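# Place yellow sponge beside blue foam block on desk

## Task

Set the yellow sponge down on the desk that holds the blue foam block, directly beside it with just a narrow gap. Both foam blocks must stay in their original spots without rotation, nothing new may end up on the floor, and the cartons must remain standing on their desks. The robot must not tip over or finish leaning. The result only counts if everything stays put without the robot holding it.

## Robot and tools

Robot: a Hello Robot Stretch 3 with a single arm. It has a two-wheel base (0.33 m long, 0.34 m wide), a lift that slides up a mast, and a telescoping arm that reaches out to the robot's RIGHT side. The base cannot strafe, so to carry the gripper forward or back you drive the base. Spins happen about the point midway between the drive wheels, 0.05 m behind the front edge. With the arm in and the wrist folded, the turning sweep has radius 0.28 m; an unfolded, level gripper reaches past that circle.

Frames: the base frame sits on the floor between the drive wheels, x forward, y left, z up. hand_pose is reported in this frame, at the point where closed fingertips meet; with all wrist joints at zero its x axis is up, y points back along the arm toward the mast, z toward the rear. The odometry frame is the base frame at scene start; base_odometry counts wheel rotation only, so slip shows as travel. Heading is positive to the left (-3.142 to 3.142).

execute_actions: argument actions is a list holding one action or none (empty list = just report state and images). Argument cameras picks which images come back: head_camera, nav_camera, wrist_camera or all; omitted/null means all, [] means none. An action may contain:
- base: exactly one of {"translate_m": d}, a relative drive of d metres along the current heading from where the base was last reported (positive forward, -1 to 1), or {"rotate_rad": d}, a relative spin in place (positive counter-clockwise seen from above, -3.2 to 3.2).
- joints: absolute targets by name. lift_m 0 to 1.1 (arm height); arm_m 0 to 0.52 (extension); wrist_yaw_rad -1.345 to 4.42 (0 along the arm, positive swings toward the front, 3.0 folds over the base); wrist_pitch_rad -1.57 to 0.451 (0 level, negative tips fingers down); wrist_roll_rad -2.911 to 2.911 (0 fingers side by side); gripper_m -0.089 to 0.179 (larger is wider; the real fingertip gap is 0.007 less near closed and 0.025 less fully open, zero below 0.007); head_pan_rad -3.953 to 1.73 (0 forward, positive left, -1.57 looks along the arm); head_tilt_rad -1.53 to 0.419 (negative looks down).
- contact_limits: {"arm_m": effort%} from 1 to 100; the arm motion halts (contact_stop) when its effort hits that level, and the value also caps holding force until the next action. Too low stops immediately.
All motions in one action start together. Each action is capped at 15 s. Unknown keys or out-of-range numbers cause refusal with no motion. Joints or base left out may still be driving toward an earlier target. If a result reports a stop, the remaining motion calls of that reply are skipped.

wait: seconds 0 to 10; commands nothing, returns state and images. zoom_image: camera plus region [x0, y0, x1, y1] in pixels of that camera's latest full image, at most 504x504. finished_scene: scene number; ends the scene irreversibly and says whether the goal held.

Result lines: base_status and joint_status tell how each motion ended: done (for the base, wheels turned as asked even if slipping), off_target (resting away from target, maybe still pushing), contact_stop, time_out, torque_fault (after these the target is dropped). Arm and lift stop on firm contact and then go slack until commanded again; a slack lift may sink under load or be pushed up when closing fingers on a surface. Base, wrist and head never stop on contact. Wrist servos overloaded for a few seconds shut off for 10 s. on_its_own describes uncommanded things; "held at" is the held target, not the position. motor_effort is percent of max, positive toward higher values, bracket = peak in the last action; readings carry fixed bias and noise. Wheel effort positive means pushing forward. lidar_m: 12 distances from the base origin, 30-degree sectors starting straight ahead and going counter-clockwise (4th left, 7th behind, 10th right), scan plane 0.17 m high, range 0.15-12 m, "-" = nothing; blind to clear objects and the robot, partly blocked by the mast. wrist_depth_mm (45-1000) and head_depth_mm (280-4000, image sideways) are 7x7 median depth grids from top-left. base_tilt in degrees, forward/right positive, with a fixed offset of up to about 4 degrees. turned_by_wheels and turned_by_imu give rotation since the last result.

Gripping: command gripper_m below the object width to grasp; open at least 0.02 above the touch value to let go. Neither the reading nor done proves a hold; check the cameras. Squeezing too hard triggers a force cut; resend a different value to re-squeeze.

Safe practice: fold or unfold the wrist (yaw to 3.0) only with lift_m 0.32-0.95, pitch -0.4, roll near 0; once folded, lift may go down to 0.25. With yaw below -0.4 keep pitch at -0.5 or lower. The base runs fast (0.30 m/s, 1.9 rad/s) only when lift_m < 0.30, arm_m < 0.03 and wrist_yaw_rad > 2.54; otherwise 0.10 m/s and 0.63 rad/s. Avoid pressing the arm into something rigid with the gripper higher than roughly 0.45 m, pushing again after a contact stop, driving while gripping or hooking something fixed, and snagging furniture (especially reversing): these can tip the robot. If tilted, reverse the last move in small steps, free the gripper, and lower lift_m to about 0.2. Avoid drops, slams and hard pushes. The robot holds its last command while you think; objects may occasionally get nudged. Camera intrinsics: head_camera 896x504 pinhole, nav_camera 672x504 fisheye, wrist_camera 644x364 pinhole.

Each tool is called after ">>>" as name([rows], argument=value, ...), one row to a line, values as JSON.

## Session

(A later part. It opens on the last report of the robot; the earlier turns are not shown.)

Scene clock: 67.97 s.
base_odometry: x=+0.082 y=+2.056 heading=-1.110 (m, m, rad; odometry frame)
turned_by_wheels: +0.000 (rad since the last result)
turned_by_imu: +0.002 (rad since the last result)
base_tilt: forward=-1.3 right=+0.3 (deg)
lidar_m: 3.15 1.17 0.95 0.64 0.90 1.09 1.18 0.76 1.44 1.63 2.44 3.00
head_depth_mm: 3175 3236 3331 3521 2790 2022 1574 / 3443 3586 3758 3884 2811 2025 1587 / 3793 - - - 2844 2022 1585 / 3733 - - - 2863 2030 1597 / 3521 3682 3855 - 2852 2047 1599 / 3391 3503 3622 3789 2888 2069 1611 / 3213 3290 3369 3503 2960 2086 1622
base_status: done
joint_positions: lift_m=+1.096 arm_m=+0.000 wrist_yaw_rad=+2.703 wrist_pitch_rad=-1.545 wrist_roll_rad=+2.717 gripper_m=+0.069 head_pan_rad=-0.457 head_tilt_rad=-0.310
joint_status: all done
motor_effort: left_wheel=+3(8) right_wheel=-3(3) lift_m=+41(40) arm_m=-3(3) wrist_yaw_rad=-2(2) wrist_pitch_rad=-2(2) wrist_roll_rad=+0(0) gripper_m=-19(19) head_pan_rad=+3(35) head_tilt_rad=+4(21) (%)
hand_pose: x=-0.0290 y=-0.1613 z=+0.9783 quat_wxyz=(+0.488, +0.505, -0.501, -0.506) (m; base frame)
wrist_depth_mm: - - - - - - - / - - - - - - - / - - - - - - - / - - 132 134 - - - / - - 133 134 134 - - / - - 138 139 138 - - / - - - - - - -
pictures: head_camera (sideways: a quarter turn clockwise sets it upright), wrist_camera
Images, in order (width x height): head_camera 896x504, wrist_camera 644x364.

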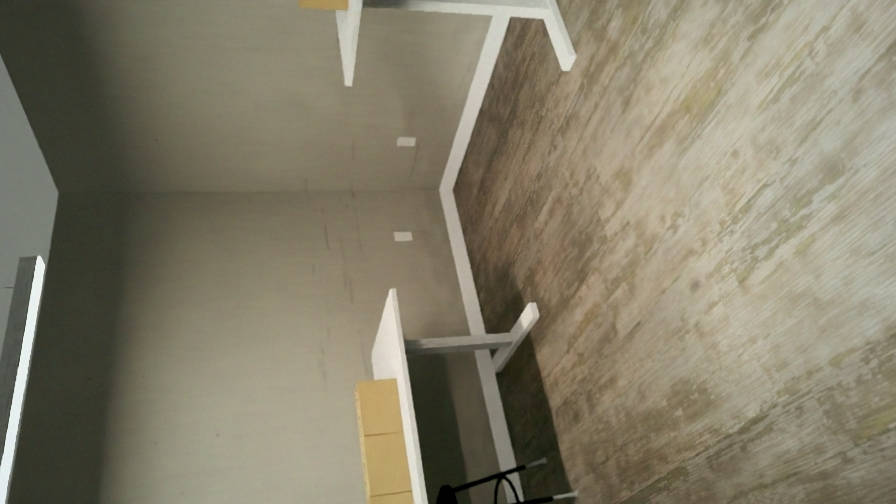

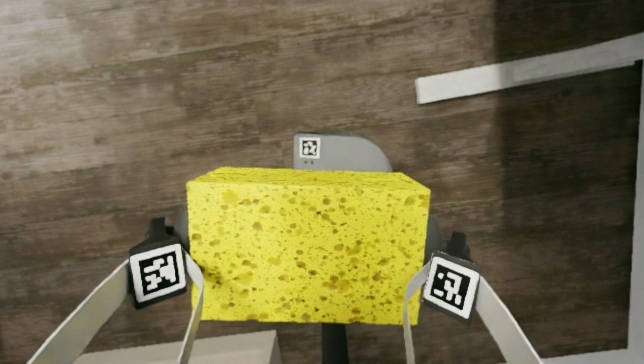

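>>> execute_actions([
  {"base":{"rotate_rad":-0.51},"joints":{"lift_m":1.0,"arm_m":0.02,"head_pan_rad":0.0,"head_tilt_rad":-0.5}},
], cameras=[])

>>> execute_actions([
  {"base":{"translate_m":0.7},"joints":{"lift_m":0.294}},
])

Scene clock: 70.33 s.
base_odometry: x=+0.082 y=+2.056 heading=-1.620 (m, m, rad; odometry frame)
turned_by_wheels: -0.510 (rad since the last result)
turned_by_imu: -0.516 (rad since the last result)
base_tilt: forward=-1.3 right=+0.4 (deg)
lidar_m: 2.99 3.13 1.17 0.94 0.64 0.90 1.10 1.18 0.76 1.45 1.65 2.44
head_depth_mm: 2930 2746 3229 2861 2069 1629 1345 / 3208 3361 3596 2858 2069 1632 1346 / 3543 3821 - 2858 2109 1641 1353 / 3884 - - 2912 2106 1647 1362 / 3642 3839 - 2934 2128 1658 1369 / 3369 3586 3793 2941 2138 1670 1375 / 3164 3327 3574 2974 2152 1685 1382
base_status: done
joint_positions: lift_m=+1.001 arm_m=+0.020 wrist_yaw_rad=+2.703 wrist_pitch_rad=-1.545 wrist_roll_rad=+2.717 gripper_m=+0.069 head_pan_rad=-0.007 head_tilt_rad=-0.494
joint_status: all done
motor_effort: left_wheel=+4(8) right_wheel=-3(4) lift_m=+13(34) arm_m=+3(3) wrist_yaw_rad=-2(2) wrist_pitch_rad=-2(2) wrist_roll_rad=+0(0) gripper_m=-19(18) head_pan_rad=+3(29) head_tilt_rad=-3(18) (%)
hand_pose: x=-0.0290 y=-0.1808 z=+0.8826 quat_wxyz=(+0.488, +0.505, -0.501, -0.506) (m; base frame)
wrist_depth_mm: 966 973 955 957 926 949 958 / 966 - 983 973 - 990 982 / - - - - - - - / - - 132 134 - - - / - - 134 134 134 - - / - - 138 138 139 - - / - - - - - - -
pictures: none
No camera images: the call's "cameras" was empty. Leave "cameras" out to get every camera's image.

Scene clock: 78.53 s.
base_odometry: x=+0.048 y=+1.356 heading=-1.619 (m, m, rad; odometry frame)
turned_by_wheels: +0.000 (rad since the last result)
turned_by_imu: +0.002 (rad since the last result)
base_tilt: forward=-1.3 right=+0.4 (deg)
lidar_m: 2.99 2.58 2.29 1.13 1.13 1.08 1.66 1.27 0.16 0.16 1.94 2.32
head_depth_mm: 2483 2563 2784 2697 2047 1616 1351 / 2659 2912 3113 2824 2067 1632 1352 / 3018 3236 3513 2877 2093 1641 1352 / 3220 3416 3733 2900 2085 1638 1364 / 3039 3256 3514 2968 2114 1666 1373 / 2850 3092 3224 2801 2108 1675 1370 / 2717 2865 2765 2998 2150 1669 1378
base_status: done
joint_positions: lift_m=+0.295 arm_m=+0.020 wrist_yaw_rad=+2.703 wrist_pitch_rad=-1.545 wrist_roll_rad=+2.717 gripper_m=+0.069 head_pan_rad=-0.007 head_tilt_rad=-0.494
joint_status: all done
motor_effort: left_wheel=+3(14) right_wheel=-3(6) lift_m=+12(14) arm_m=+3(3) wrist_yaw_rad=-2(2) wrist_pitch_rad=-3(2) wrist_roll_rad=+0(0) gripper_m=-19(18) head_pan_rad=+2(3) head_tilt_rad=-4(4) (%)
hand_pose: x=-0.0290 y=-0.1808 z=+0.1766 quat_wxyz=(+0.488, +0.505, -0.501, -0.506) (m; base frame)
wrist_depth_mm: 309 309 311 307 308 309 309 / 317 320 318 320 320 321 318 / 329 329 325 329 331 330 331 / 340 338 132 139 336 339 340 / 353 347 134 133 134 352 353 / 364 367 138 138 138 - 364 / 382 380 - - - - -
pictures: head_camera (sideways: a quarter turn clockwise sets it upright), nav_camera (sideways: a quarter turn counterclockwise sets it upright), wrist_camera
Images, in order (width x height): head_camera 896x504, nav_camera 672x504, wrist_camera 644x364.

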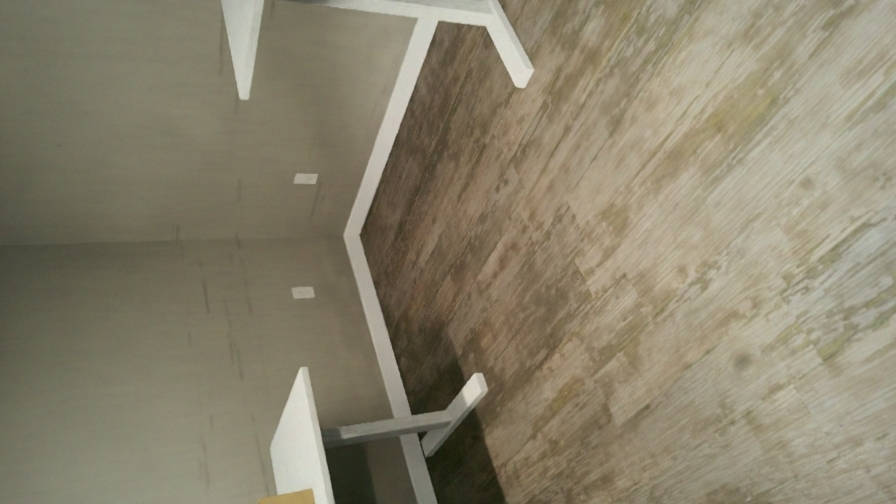

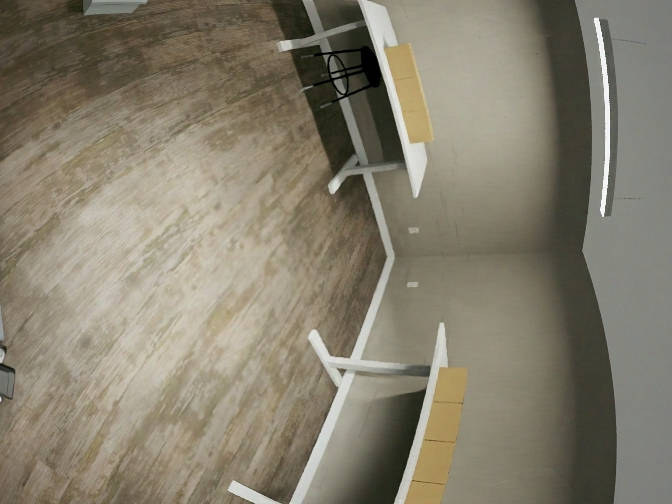

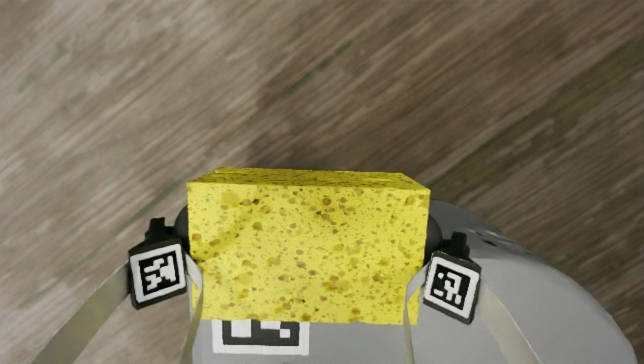

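>>> execute_actions([
  {"base":{"translate_m":1.0}},
], cameras=[])

>>> execute_actions([
  {"base":{"translate_m":1.0},"joints":{"head_pan_rad":0.9,"head_tilt_rad":-0.6}},
], cameras=["head_camera","nav_camera"])

Scene clock: 84.10 s.
base_odometry: x=-0.001 y=+0.357 heading=-1.619 (m, m, rad; odometry frame)
turned_by_wheels: +0.000 (rad since the last result)
turned_by_imu: +0.002 (rad since the last result)
base_tilt: forward=-1.3 right=+0.4 (deg)
lidar_m: 2.20 1.81 1.85 2.16 1.98 1.69 2.44 2.18 0.16 0.16 1.79 1.40
head_depth_mm: 1827 1926 2067 2236 2070 1617 1342 / 1992 2121 2287 2447 2081 1617 1347 / 2209 2374 2583 2653 2081 1638 1356 / 2395 2597 2800 2875 2091 1655 1358 / 2262 2427 2611 2755 2118 1663 1362 / 2137 2270 2408 2550 2136 1662 1371 / 2018 2133 2253 2447 2138 1681 1372
base_status: done
joint_positions: lift_m=+0.295 arm_m=+0.020 wrist_yaw_rad=+2.703 wrist_pitch_rad=-1.545 wrist_roll_rad=+2.717 gripper_m=+0.069 head_pan_rad=-0.007 head_tilt_rad=-0.495
joint_status: not commanded
motor_effort: left_wheel=+3(13) right_wheel=-3(4) lift_m=+12(12) arm_m=+3(3) wrist_yaw_rad=-2(2) wrist_pitch_rad=-2(3) wrist_roll_rad=+0(0) gripper_m=-19(19) head_pan_rad=+3(3) head_tilt_rad=-4(3) (%)
hand_pose: x=-0.0290 y=-0.1808 z=+0.1766 quat_wxyz=(+0.488, +0.505, -0.501, -0.506) (m; base frame)
wrist_depth_mm: 310 308 311 307 310 310 307 / 319 321 319 318 319 320 319 / 328 328 329 328 330 328 332 / 343 340 132 140 336 341 343 / 352 347 133 133 134 355 353 / 365 370 138 138 138 - 362 / 379 380 - - - - -
pictures: none
No camera images: the call's "cameras" was empty. Leave "cameras" out to get every camera's image.

Scene clock: 89.10 s.
base_odometry: x=-0.049 y=-0.641 heading=-1.619 (m, m, rad; odometry frame)
turned_by_wheels: +0.000 (rad since the last result)
turned_by_imu: +0.002 (rad since the last result)
base_tilt: forward=-1.4 right=+0.4 (deg)
lidar_m: 1.42 1.50 1.02 1.37 2.59 2.54 2.96 2.78 0.16 0.16 0.75 1.16
head_depth_mm: 1215 1318 1454 1601 1745 1487 1261 / 1240 1348 1474 1667 1769 1506 1263 / 1259 1382 1453 1127 1758 1509 1271 / 1293 1417 1493 1074 919 1457 1251 / 1325 1460 1541 1089 1681 1517 1272 / 1353 1491 1579 1052 1716 1531 1295 / 1386 1531 1609 1008 1776 1547 1291
base_status: done
joint_positions: lift_m=+0.295 arm_m=+0.020 wrist_yaw_rad=+2.703 wrist_pitch_rad=-1.545 wrist_roll_rad=+2.717 gripper_m=+0.069 head_pan_rad=+0.893 head_tilt_rad=-0.593
joint_status: all done
motor_effort: left_wheel=+3(12) right_wheel=-3(6) lift_m=+12(13) arm_m=+3(3) wrist_yaw_rad=-2(2) wrist_pitch_rad=-3(2) wrist_roll_rad=+0(0) gripper_m=-18(19) head_pan_rad=+3(39) head_tilt_rad=-4(13) (%)
hand_pose: x=-0.0290 y=-0.1808 z=+0.1766 quat_wxyz=(+0.488, +0.505, -0.501, -0.506) (m; base frame)
wrist_depth_mm: 307 308 309 309 310 310 309 / 321 318 318 319 318 318 318 / 332 328 328 330 330 331 328 / 341 342 133 140 336 343 341 / 353 352 133 134 134 351 355 / 366 370 138 138 138 - 364 / 380 378 - - - - -
pictures: head_camera (sideways: a quarter turn clockwise sets it upright), nav_camera (sideways: a quarter turn counterclockwise sets it upright)
Images, in order (width x height): head_camera 896x504, nav_camera 672x504.

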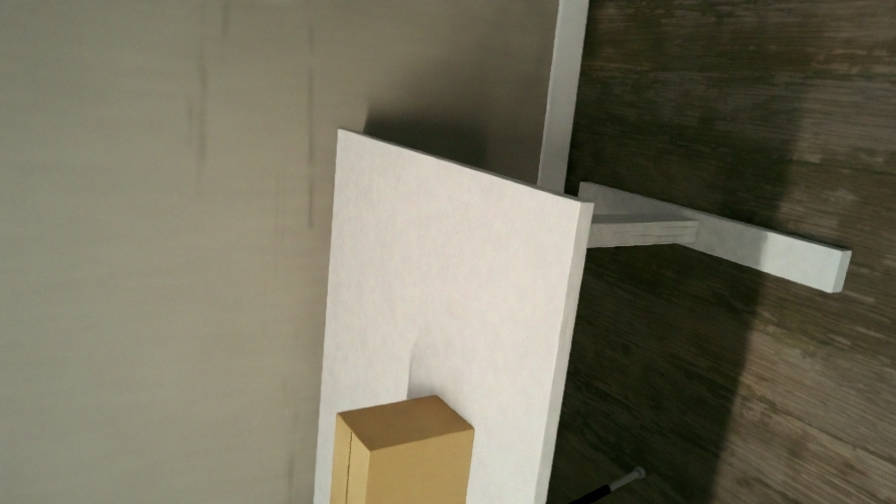

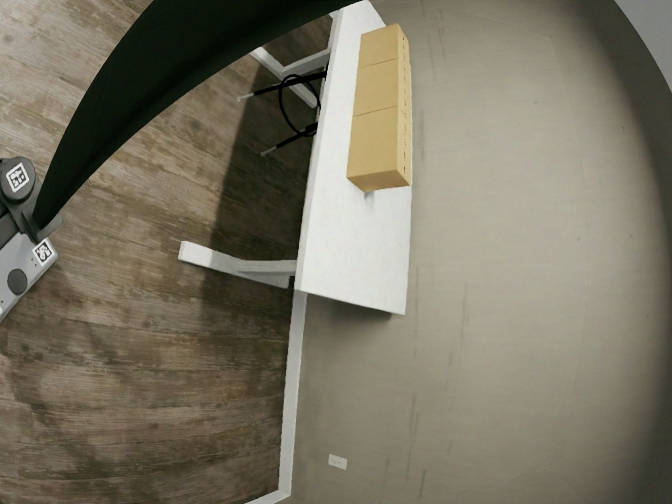

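>>> execute_actions([
  {"base":{"translate_m":0.75},"joints":{"head_pan_rad":-2.3,"head_tilt_rad":-0.35}},
], cameras=["head_camera","nav_camera"])

Scene clock: 93.90 s.
base_odometry: x=-0.085 y=-1.390 heading=-1.619 (m, m, rad; odometry frame)
turned_by_wheels: +0.000 (rad since the last result)
turned_by_imu: +0.002 (rad since the last result)
base_tilt: forward=-1.3 right=+0.4 (deg)
lidar_m: 0.83 0.92 0.92 0.81 2.24 3.09 3.68 2.11 0.16 0.16 0.67 0.68
head_depth_mm: 3198 3404 3495 1169 2219 1888 1493 / 3263 3468 1776 976 2232 1903 1512 / 3321 3486 2119 994 2247 1905 1502 / 2913 3036 2550 1110 963 1779 1138 / 2015 2055 1971 1123 976 1790 1474 / 1542 1556 1575 1133 1552 1636 1502 / 1241 1254 1268 1152 1256 1319 1333
base_status: done
joint_positions: lift_m=+0.295 arm_m=+0.020 wrist_yaw_rad=+2.703 wrist_pitch_rad=-1.545 wrist_roll_rad=+2.717 gripper_m=+0.069 head_pan_rad=-2.293 head_tilt_rad=-0.359
joint_status: all done
motor_effort: left_wheel=+3(12) right_wheel=-3(5) lift_m=+11(12) arm_m=+3(3) wrist_yaw_rad=-2(1) wrist_pitch_rad=-3(3) wrist_roll_rad=+0(0) gripper_m=-19(19) head_pan_rad=-3(36) head_tilt_rad=+4(19) (%)
hand_pose: x=-0.0290 y=-0.1808 z=+0.1766 quat_wxyz=(+0.488, +0.505, -0.501, -0.506) (m; base frame)
wrist_depth_mm: 309 309 310 308 311 310 311 / 320 319 317 319 320 318 318 / 330 331 330 330 329 329 334 / 342 340 132 139 335 340 342 / 353 352 133 134 134 350 354 / 365 368 138 138 138 - 365 / 377 379 - - - - -
pictures: head_camera (sideways: a quarter turn clockwise sets it upright), nav_camera (sideways: a quarter turn counterclockwise sets it upright)
Images, in order (width x height): head_camera 896x504, nav_camera 672x504.

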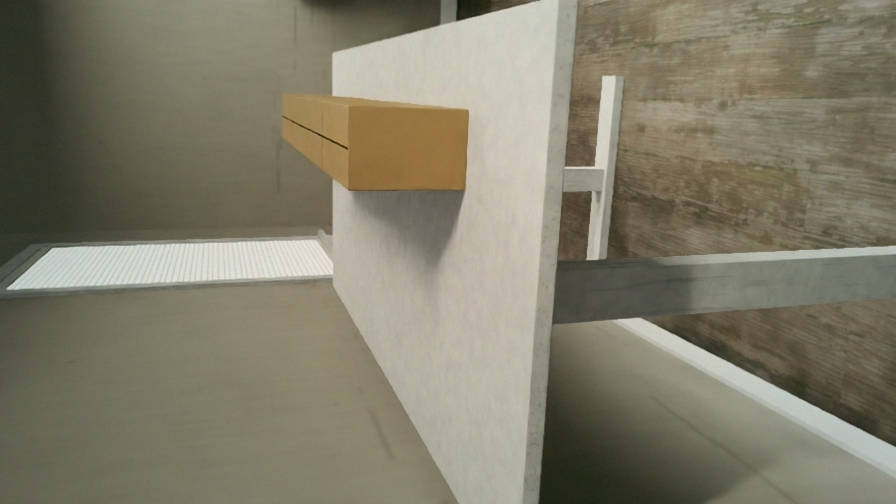

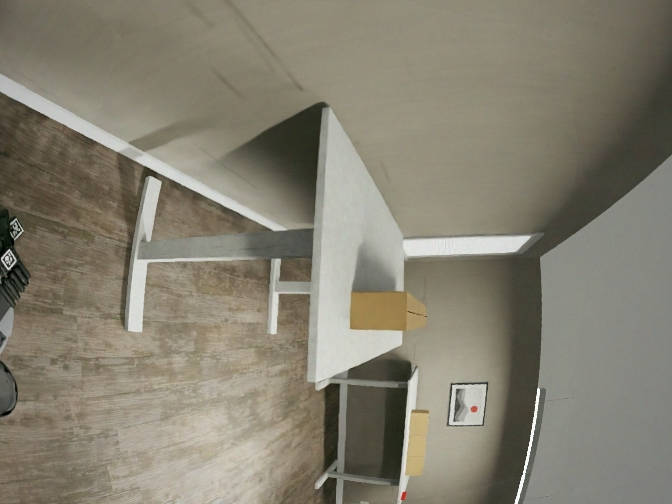

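>>> execute_actions([
  {"base":{"rotate_rad":1.1},"joints":{"head_pan_rad":0.9,"head_tilt_rad":-0.5}},
], cameras=["head_camera"])

>>> execute_actions([
  {"base":{"translate_m":0.35},"joints":{"head_pan_rad":1.05,"head_tilt_rad":-0.55}},
], cameras=["head_camera","nav_camera"])

Scene clock: 96.83 s.
base_odometry: x=-0.085 y=-1.390 heading=-0.519 (m, m, rad; odometry frame)
turned_by_wheels: +1.100 (rad since the last result)
turned_by_imu: +1.114 (rad since the last result)
base_tilt: forward=-1.3 right=+0.3 (deg)
lidar_m: 0.93 0.81 1.86 3.11 3.71 2.12 0.89 0.72 0.16 0.16 0.87 0.91
head_depth_mm: 1597 1651 1701 1266 920 993 1174 / 1956 2039 1963 1270 929 1501 1322 / 2500 2667 2073 1085 936 1494 1355 / 2680 2879 1460 1142 937 812 1353 / 2652 2824 2943 1470 1950 1618 1367 / 2583 2761 2986 2970 2145 1670 1372 / 2515 2694 2874 2974 2131 1669 1378
base_status: done
joint_positions: lift_m=+0.295 arm_m=+0.020 wrist_yaw_rad=+2.703 wrist_pitch_rad=-1.545 wrist_roll_rad=+2.717 gripper_m=+0.069 head_pan_rad=+0.893 head_tilt_rad=-0.494
joint_status: all done
motor_effort: left_wheel=-4(10) right_wheel=+2(7) lift_m=+12(13) arm_m=+2(3) wrist_yaw_rad=-2(1) wrist_pitch_rad=-3(2) wrist_roll_rad=+0(0) gripper_m=-18(18) head_pan_rad=+3(35) head_tilt_rad=-3(19) (%)
hand_pose: x=-0.0289 y=-0.1807 z=+0.1765 quat_wxyz=(+0.488, +0.505, -0.501, -0.506) (m; base frame)
wrist_depth_mm: 309 310 306 308 309 309 310 / 319 319 318 318 319 318 319 / 330 330 329 330 329 328 330 / 339 342 132 139 335 340 342 / 351 348 134 134 134 354 352 / 365 371 138 138 138 - 364 / 379 382 - - - - -
pictures: head_camera (sideways: a quarter turn clockwise sets it upright)
Images, in order (width x height): head_camera 896x504.

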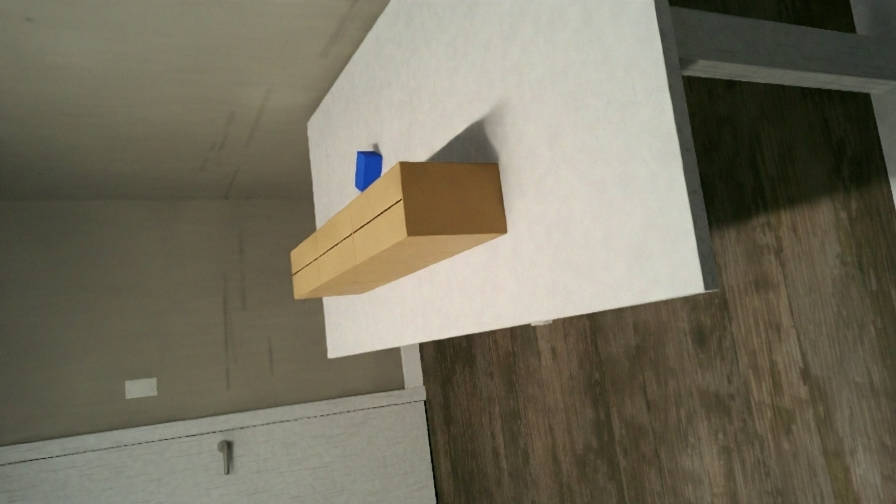

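Scene clock: 99.83 s.
base_odometry: x=+0.219 y=-1.564 heading=-0.519 (m, m, rad; odometry frame)
turned_by_wheels: +0.000 (rad since the last result)
turned_by_imu: +0.001 (rad since the last result)
base_tilt: forward=-1.4 right=+0.3 (deg)
lidar_m: 0.61 0.77 0.56 2.98 3.76 2.44 1.23 0.88 0.16 0.16 0.64 0.60
head_depth_mm: 1465 1513 1507 1150 861 694 1265 / 1984 2077 1733 1158 868 696 1216 / 2491 2722 1757 1170 873 699 861 / 2524 2704 1663 1075 879 704 1259 / 2500 2689 1348 908 888 705 1265 / 2472 2672 2843 1200 895 711 1240 / 2446 2647 2887 2708 1945 718 1247
base_status: done
joint_positions: lift_m=+0.295 arm_m=+0.020 wrist_yaw_rad=+2.703 wrist_pitch_rad=-1.545 wrist_roll_rad=+2.717 gripper_m=+0.069 head_pan_rad=+1.043 head_tilt_rad=-0.543
joint_status: all done
motor_effort: left_wheel=-4(11) right_wheel=+3(6) lift_m=+12(12) arm_m=+3(3) wrist_yaw_rad=-2(2) wrist_pitch_rad=-3(3) wrist_roll_rad=+0(0) gripper_m=-19(19) head_pan_rad=+2(16) head_tilt_rad=-4(9) (%)
hand_pose: x=-0.0289 y=-0.1807 z=+0.1765 quat_wxyz=(+0.488, +0.505, -0.501, -0.506) (m; base frame)
wrist_depth_mm: 310 306 308 310 307 311 311 / 319 320 322 318 320 320 318 / 329 330 329 327 333 329 329 / 342 340 133 140 338 343 343 / 354 351 133 134 134 349 352 / 363 369 137 138 138 - 368 / 381 382 - - - - -
pictures: head_camera (sideways: a quarter turn clockwise sets it upright), nav_camera (sideways: a quarter turn counterclockwise sets it upright)
Images, in order (width x height): head_camera 896x504, nav_camera 672x504.

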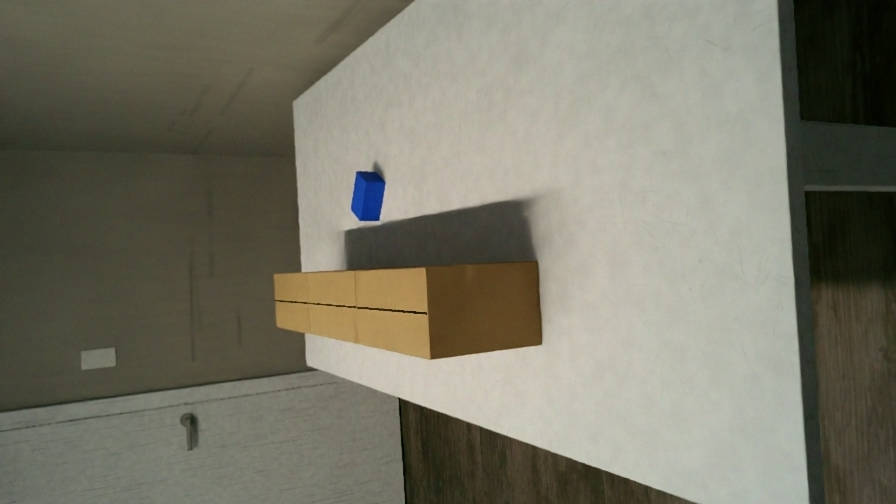

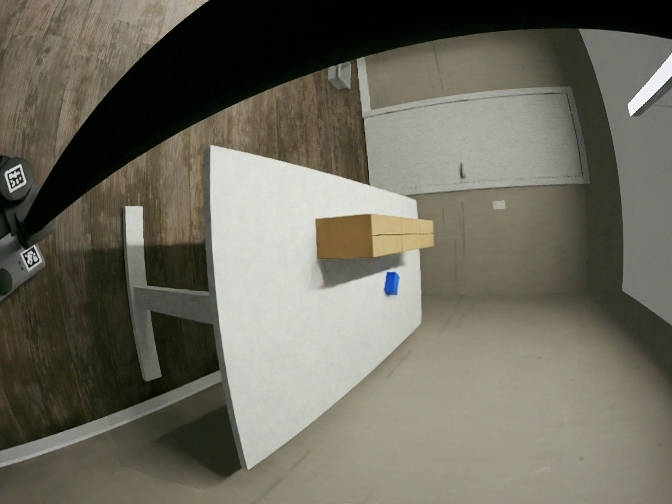

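>>> execute_actions([
  {"base":{"translate_m":-0.47},"joints":{"head_pan_rad":-0.3,"head_tilt_rad":-0.8}},
], cameras=[])

>>> execute_actions([
  {"base":{"rotate_rad":1.13},"joints":{"lift_m":0.52,"arm_m":0.0}},
], cameras=["head_camera","nav_camera"])

Scene clock: 105.40 s.
base_odometry: x=-0.189 y=-1.331 heading=-0.519 (m, m, rad; odometry frame)
turned_by_wheels: +0.000 (rad since the last result)
turned_by_imu: -0.001 (rad since the last result)
base_tilt: forward=-1.3 right=+0.3 (deg)
lidar_m: 1.04 0.91 1.93 3.16 3.66 2.00 0.77 0.67 0.16 0.16 0.81 1.03
head_depth_mm: 850 955 1090 1270 1451 1312 1149 / 861 972 1113 1290 1473 1316 1157 / 875 984 1124 1326 1511 1327 1156 / 884 997 1157 1362 1518 1328 1164 / 899 1016 1177 1388 1555 1334 1174 / 916 1037 1200 1424 1570 1338 1174 / 925 1055 1219 1462 1573 1353 1180
base_status: done
joint_positions: lift_m=+0.295 arm_m=+0.020 wrist_yaw_rad=+2.703 wrist_pitch_rad=-1.545 wrist_roll_rad=+2.717 gripper_m=+0.069 head_pan_rad=-0.293 head_tilt_rad=-0.791
joint_status: all done
motor_effort: left_wheel=-4(12) right_wheel=+3(4) lift_m=+13(12) arm_m=+2(2) wrist_yaw_rad=-2(2) wrist_pitch_rad=-3(3) wrist_roll_rad=+0(0) gripper_m=-19(19) head_pan_rad=-3(37) head_tilt_rad=-5(21) (%)
hand_pose: x=-0.0289 y=-0.1807 z=+0.1765 quat_wxyz=(+0.488, +0.505, -0.501, -0.506) (m; base frame)
wrist_depth_mm: 309 309 310 310 309 311 309 / 320 319 318 319 316 320 317 / 327 331 329 329 330 327 330 / 340 339 133 140 337 340 343 / 352 352 133 134 134 354 352 / 369 368 138 138 139 - 361 / 381 380 - - - - -
pictures: none
No camera images: the call's "cameras" was empty. Leave "cameras" out to get every camera's image.

Scene clock: 108.30 s.
base_odometry: x=-0.189 y=-1.331 heading=+0.610 (m, m, rad; odometry frame)
turned_by_wheels: +1.130 (rad since the last result)
turned_by_imu: +1.145 (rad since the last result)
base_tilt: forward=-1.4 right=+0.3 (deg)
lidar_m: 1.66 3.23 3.84 0.77 0.78 0.65 0.63 0.65 0.88 1.02 1.06 0.91
head_depth_mm: 1646 1324 1001 1138 1434 1309 1154 / 1856 1329 1011 1730 1456 1324 1155 / 2213 1067 1019 1695 1544 1325 1163 / 1409 1244 1060 1762 1554 1328 1167 / 2674 1535 2262 1882 1563 1339 1170 / 2693 2907 2355 1893 1562 1342 1180 / 2630 2867 2372 1918 1580 1351 1191
base_status: done
joint_positions: lift_m=+0.519 arm_m=+0.000 wrist_yaw_rad=+2.703 wrist_pitch_rad=-1.545 wrist_roll_rad=+2.717 gripper_m=+0.069 head_pan_rad=-0.293 head_tilt_rad=-0.791
joint_status: all done
motor_effort: left_wheel=-5(13) right_wheel=+3(7) lift_m=+41(40) arm_m=-3(4) wrist_yaw_rad=-1(2) wrist_pitch_rad=-3(3) wrist_roll_rad=+0(0) gripper_m=-19(19) head_pan_rad=-2(4) head_tilt_rad=-4(4) (%)
hand_pose: x=-0.0289 y=-0.1611 z=+0.4013 quat_wxyz=(+0.488, +0.505, -0.501, -0.506) (m; base frame)
wrist_depth_mm: 519 519 518 518 516 515 514 / 541 529 531 534 535 531 540 / 550 552 550 552 549 550 548 / 573 576 133 132 145 574 571 / 590 589 133 134 134 592 594 / 617 615 138 137 139 602 604 / 637 630 637 - - 631 625
pictures: head_camera (sideways: a quarter turn clockwise sets it upright), nav_camera (sideways: a quarter turn counterclockwise sets it upright)
Images, in order (width x height): head_camera 896x504, nav_camera 672x504.

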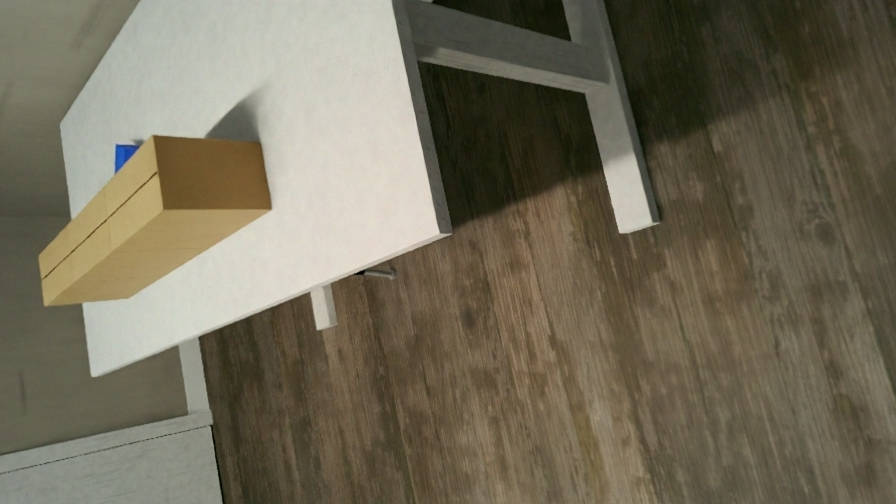

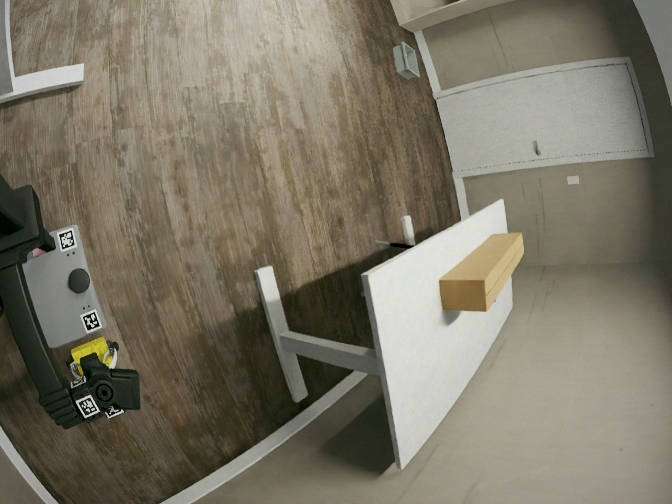

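>>> execute_actions([
  {"base":{"rotate_rad":0.03},"joints":{"lift_m":0.6}},
], cameras=[])

>>> execute_actions([
  {"base":{"translate_m":0.6},"joints":{"lift_m":1.095,"head_pan_rad":-0.6,"head_tilt_rad":-1.2}},
])

Scene clock: 111.27 s.
base_odometry: x=-0.189 y=-1.331 heading=+0.640 (m, m, rad; odometry frame)
turned_by_wheels: +0.030 (rad since the last result)
turned_by_imu: +0.030 (rad since the last result)
base_tilt: forward=-1.3 right=+0.4 (deg)
lidar_m: 3.12 3.24 3.82 0.77 0.78 0.65 0.63 0.65 0.91 1.02 1.07 0.91
head_depth_mm: 1724 1327 1005 1129 1424 1313 1157 / 1943 1226 1010 1705 1534 1314 1152 / 2402 1074 1020 1692 1545 1323 1163 / 1512 1299 1104 1821 1557 1323 1165 / 2671 2743 2333 1869 1554 1333 1173 / 2672 2931 2371 1885 1570 1341 1171 / 2606 2873 2387 1885 1568 1357 1182
base_status: done
joint_positions: lift_m=+0.599 arm_m=+0.000 wrist_yaw_rad=+2.703 wrist_pitch_rad=-1.545 wrist_roll_rad=+2.717 gripper_m=+0.069 head_pan_rad=-0.293 head_tilt_rad=-0.791
joint_status: all done
motor_effort: left_wheel=-5(8) right_wheel=+3(5) lift_m=+40(38) arm_m=-3(3) wrist_yaw_rad=-2(2) wrist_pitch_rad=-2(3) wrist_roll_rad=+0(0) gripper_m=-19(19) head_pan_rad=-2(3) head_tilt_rad=-5(5) (%)
hand_pose: x=-0.0289 y=-0.1611 z=+0.4813 quat_wxyz=(+0.488, +0.505, -0.501, -0.506) (m; base frame)
wrist_depth_mm: 596 591 595 589 589 590 591 / 608 606 611 612 601 606 608 / 631 626 631 639 634 632 629 / 649 647 132 132 147 645 639 / 674 680 133 134 134 673 648 / 695 716 138 138 139 706 647 / 736 739 731 737 725 726 639
pictures: none
No camera images: the call's "cameras" was empty. Leave "cameras" out to get every camera's image.

Scene clock: 118.57 s.
base_odometry: x=+0.292 y=-0.973 heading=+0.640 (m, m, rad; odometry frame)
turned_by_wheels: +0.000 (rad since the last result)
turned_by_imu: +0.001 (rad since the last result)
base_tilt: forward=-1.3 right=+0.3 (deg)
lidar_m: 2.51 2.62 3.53 3.72 1.08 1.07 1.23 1.28 1.07 0.56 0.56 1.02
head_depth_mm: 650 704 643 589 555 1164 1098 / 563 685 646 593 1225 1182 - / 597 696 651 1322 1267 1201 - / 719 724 681 1379 1276 1189 - / 797 741 1523 1384 1284 1191 1114 / 823 1671 1523 1396 1291 1192 1115 / 1823 1687 1539 1398 1288 1197 1117
base_status: done
joint_positions: lift_m=+1.094 arm_m=+0.000 wrist_yaw_rad=+2.703 wrist_pitch_rad=-1.545 wrist_roll_rad=+2.717 gripper_m=+0.069 head_pan_rad=-0.593 head_tilt_rad=-1.185
joint_status: all done
motor_effort: left_wheel=-5(6) right_wheel=+3(6) lift_m=+41(40) arm_m=-3(3) wrist_yaw_rad=-2(2) wrist_pitch_rad=-3(2) wrist_roll_rad=+0(0) gripper_m=-19(19) head_pan_rad=-3(23) head_tilt_rad=-7(27) (%)
hand_pose: x=-0.0289 y=-0.1611 z=+0.9763 quat_wxyz=(+0.488, +0.505, -0.501, -0.506) (m; base frame)
wrist_depth_mm: 381 383 382 - - - - / 394 394 394 - - - - / - 406 410 - - - - / - - 132 134 - - - / - - 133 134 134 - - / - - 138 138 139 - - / - - - - - - -
pictures: head_camera (sideways: a quarter turn clockwise sets it upright), nav_camera (sideways: a quarter turn counterclockwise sets it upright), wrist_camera
Images, in order (width x height): head_camera 896x504, nav_camera 672x504, wrist_camera 644x364.

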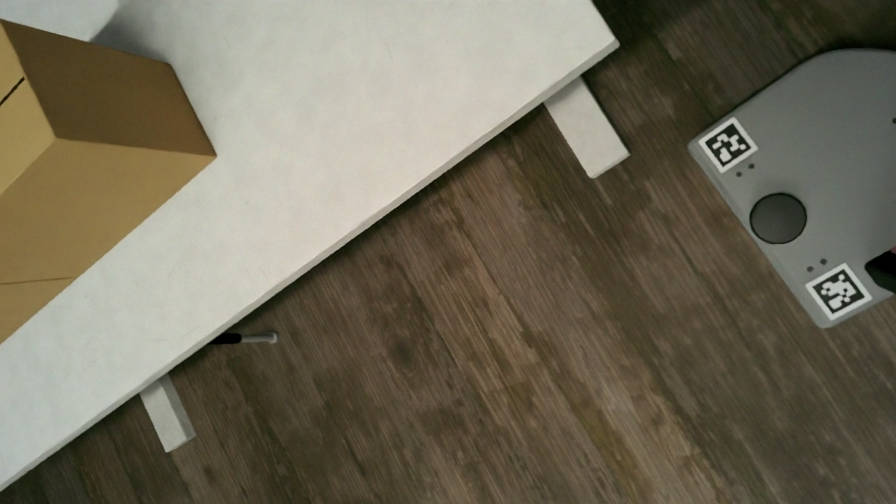

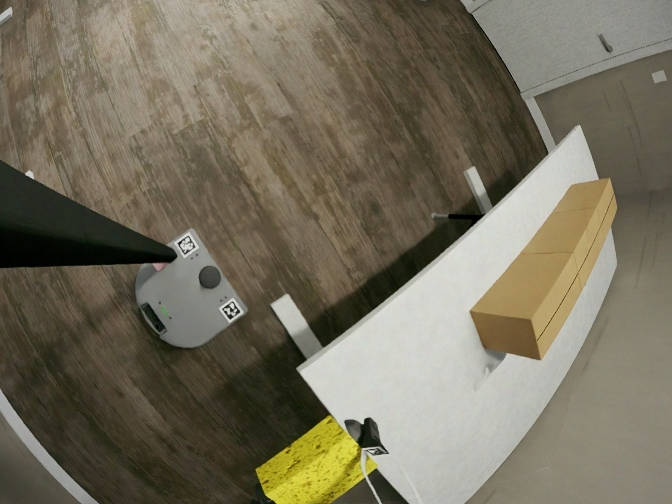

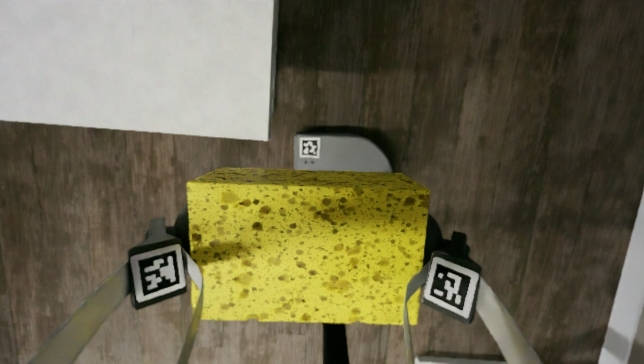

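>>> execute_actions([
  {"base":{"translate_m":0.86},"joints":{"arm_m":0.47,"wrist_roll_rad":1.13,"head_pan_rad":-1.45,"head_tilt_rad":-0.75},"contact_limits":{"arm_m":12}},
])

Scene clock: 129.60 s.
base_odometry: x=+0.982 y=-0.459 heading=+0.640 (m, m, rad; odometry frame)
turned_by_wheels: +0.000 (rad since the last result)
turned_by_imu: +0.000 (rad since the last result)
base_tilt: forward=-1.4 right=+0.3 (deg)
lidar_m: 1.65 1.73 2.04 3.29 2.54 1.79 2.09 0.87 1.09 0.61 0.42 1.52
head_depth_mm: 891 970 1030 573 510 576 515 / 884 966 958 575 518 581 527 / 879 1000 1078 580 534 594 538 / 910 1021 1095 584 555 599 552 / 926 1042 1102 588 576 602 1125 / 941 1063 1110 593 596 606 1134 / 956 1081 1123 598 623 607 1148
base_status: done
joint_positions: lift_m=+1.094 arm_m=+0.470 wrist_yaw_rad=+2.703 wrist_pitch_rad=-1.545 wrist_roll_rad=+1.133 gripper_m=+0.069 head_pan_rad=-1.443 head_tilt_rad=-0.754
joint_status: all done
motor_effort: left_wheel=-4(4) right_wheel=+2(5) lift_m=+40(41) arm_m=+3(3) wrist_yaw_rad=-1(2) wrist_pitch_rad=-3(3) wrist_roll_rad=-2(5) gripper_m=-18(19) head_pan_rad=-4(35) head_tilt_rad=+1(21) (%)
contact_limits: arm_m 12 (drawing in: default 29, maximum 47; extending or still: default 39, maximum 64)
hand_pose: x=-0.0287 y=-0.6308 z=+0.9763 quat_wxyz=(+0.699, +0.715, -0.004, +0.004) (m; base frame)
wrist_depth_mm: 218 224 380 382 382 384 383 / 224 232 393 358 393 394 396 / 232 234 404 411 405 404 406 / 238 240 133 140 411 414 422 / 246 246 133 134 134 430 436 / 255 258 138 138 138 441 452 / 263 269 463 459 463 460 463
pictures: head_camera (sideways: a quarter turn clockwise sets it upright), nav_camera (sideways: a quarter turn counterclockwise sets it upright), wrist_camera
Images, in order (width x height): head_camera 896x504, nav_camera 672x504, wrist_camera 644x364.

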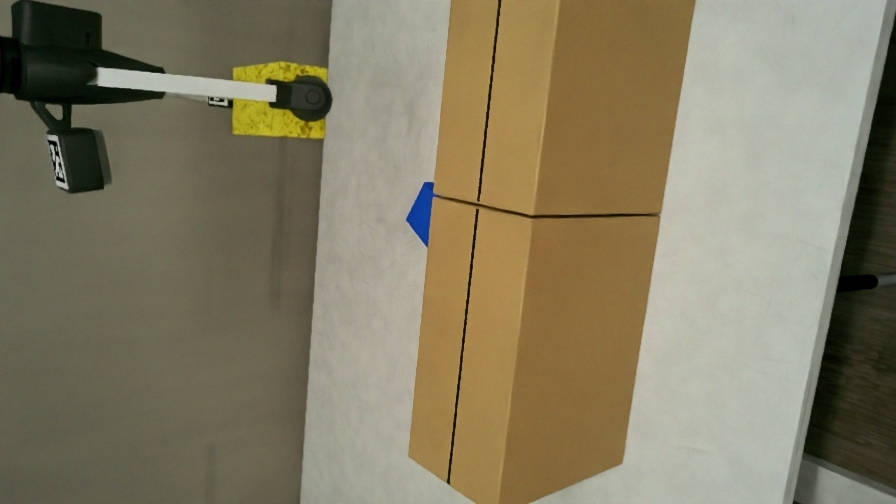

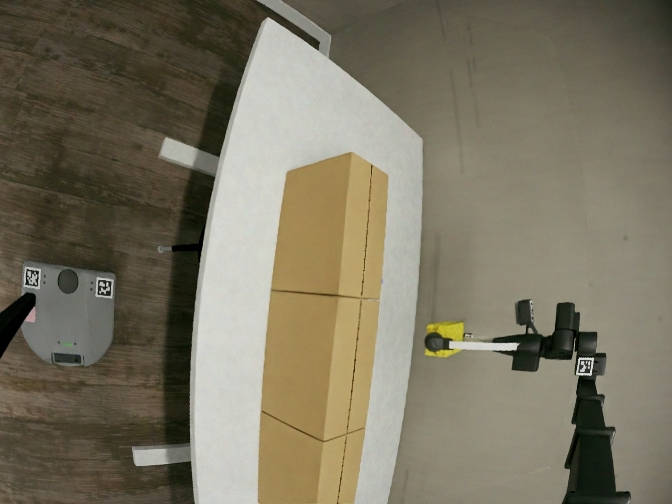

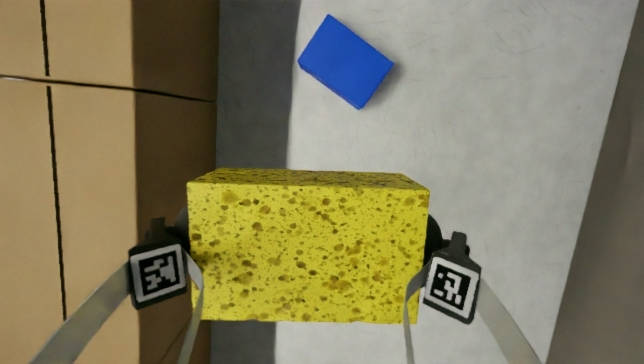

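>>> execute_actions([
  {"base":{"translate_m":0.03},"joints":{"wrist_roll_rad":1.70,"lift_m":0.905}},
], cameras=["head_camera","wrist_camera"])

Scene clock: 133.33 s.
base_odometry: x=+1.006 y=-0.441 heading=+0.640 (m, m, rad; odometry frame)
turned_by_wheels: +0.000 (rad since the last result)
turned_by_imu: +0.000 (rad since the last result)
base_tilt: forward=-1.3 right=+0.3 (deg)
lidar_m: 1.62 1.70 2.01 3.30 2.56 1.81 2.12 0.89 1.08 0.61 0.40 1.52
head_depth_mm: 856 997 1026 573 510 576 516 / 880 - - 575 520 581 527 / 894 990 1046 580 541 595 537 / 910 1022 1095 583 556 599 552 / 925 1039 1106 587 576 602 1124 / 942 1056 1110 594 599 606 1150 / 963 1078 1123 874 680 609 1139
base_status: done
joint_positions: lift_m=+0.906 arm_m=+0.470 wrist_yaw_rad=+2.703 wrist_pitch_rad=-1.545 wrist_roll_rad=+1.697 gripper_m=+0.069 head_pan_rad=-1.443 head_tilt_rad=-0.754
joint_status: all done
motor_effort: left_wheel=-4(6) right_wheel=+2(7) lift_m=+12(37) arm_m=+3(3) wrist_yaw_rad=-2(1) wrist_pitch_rad=-3(3) wrist_roll_rad=+0(0) gripper_m=-19(19) head_pan_rad=-2(2) head_tilt_rad=+1(2) (%)
hand_pose: x=-0.0288 y=-0.6308 z=+0.7876 quat_wxyz=(+0.670, +0.688, -0.199, -0.195) (m; base frame)
wrist_depth_mm: 209 209 167 166 209 206 208 / 215 214 171 173 214 214 213 / 220 222 222 221 221 220 220 / 202 229 133 140 226 228 227 / 188 230 133 134 135 236 234 / 176 210 137 138 138 245 243 / - 205 255 253 253 252 252
pictures: head_camera (sideways: a quarter turn clockwise sets it upright), wrist_camera
Images, in order (width x height): head_camera 896x504, wrist_camera 644x364.

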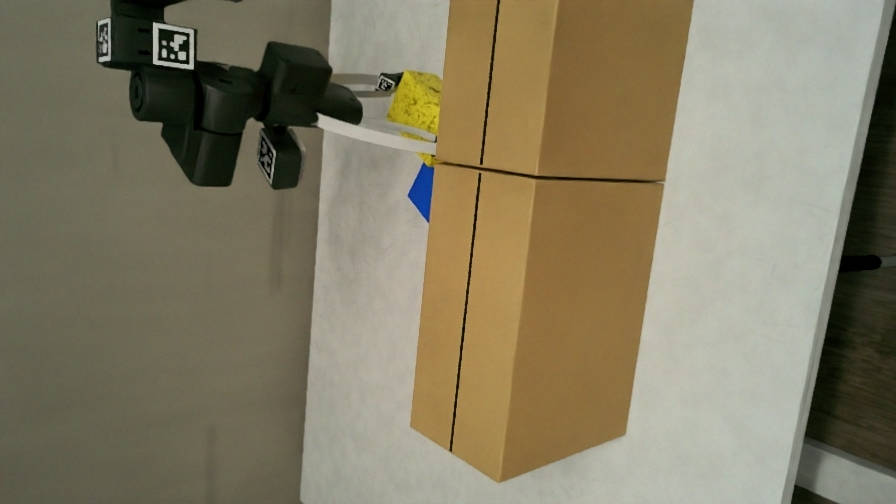

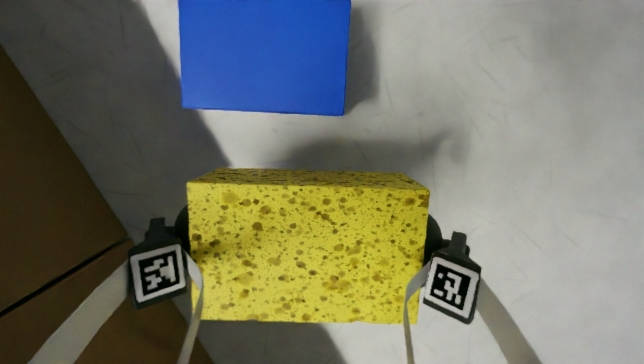

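>>> execute_actions([
  {"base":{"translate_m":0.021},"joints":{"wrist_roll_rad":1.72,"lift_m":0.866}},
], cameras=["wrist_camera"])

Scene clock: 135.67 s.
base_odometry: x=+1.023 y=-0.429 heading=+0.639 (m, m, rad; odometry frame)
turned_by_wheels: +0.000 (rad since the last result)
turned_by_imu: +0.000 (rad since the last result)
base_tilt: forward=-1.3 right=+0.4 (deg)
lidar_m: 1.60 1.67 2.00 3.28 2.57 1.84 2.14 0.91 1.09 0.40 0.40 1.52
head_depth_mm: 868 933 1035 572 511 576 515 / 884 954 - 559 520 584 527 / 894 996 1043 580 546 596 539 / 910 1019 1093 586 557 598 550 / 923 1048 1098 588 577 600 1128 / 942 1060 1113 593 598 605 1149 / 959 1083 1120 879 701 607 1146
base_status: done
joint_positions: lift_m=+0.867 arm_m=+0.470 wrist_yaw_rad=+2.703 wrist_pitch_rad=-1.545 wrist_roll_rad=+1.717 gripper_m=+0.069 head_pan_rad=-1.443 head_tilt_rad=-0.754
joint_status: all done
motor_effort: left_wheel=-4(5) right_wheel=+2(7) lift_m=+12(15) arm_m=+3(3) wrist_yaw_rad=-1(1) wrist_pitch_rad=-2(2) wrist_roll_rad=+0(1) gripper_m=-19(19) head_pan_rad=-2(1) head_tilt_rad=+2(2) (%)
hand_pose: x=-0.0288 y=-0.6308 z=+0.7486 quat_wxyz=(+0.668, +0.686, -0.205, -0.202) (m; base frame)
wrist_depth_mm: 172 171 131 131 171 172 171 / 178 177 135 134 176 177 176 / 184 183 139 139 183 183 182 / 189 190 133 140 186 188 187 / 187 195 134 134 134 195 193 / 175 204 138 138 139 202 201 / - 202 211 210 209 208 208
pictures: wrist_camera
Images, in order (width x height): wrist_camera 644x364.

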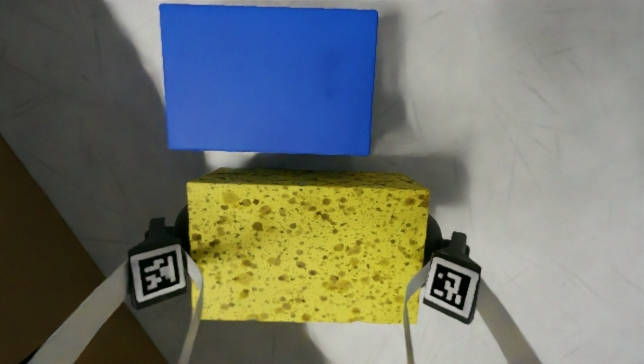

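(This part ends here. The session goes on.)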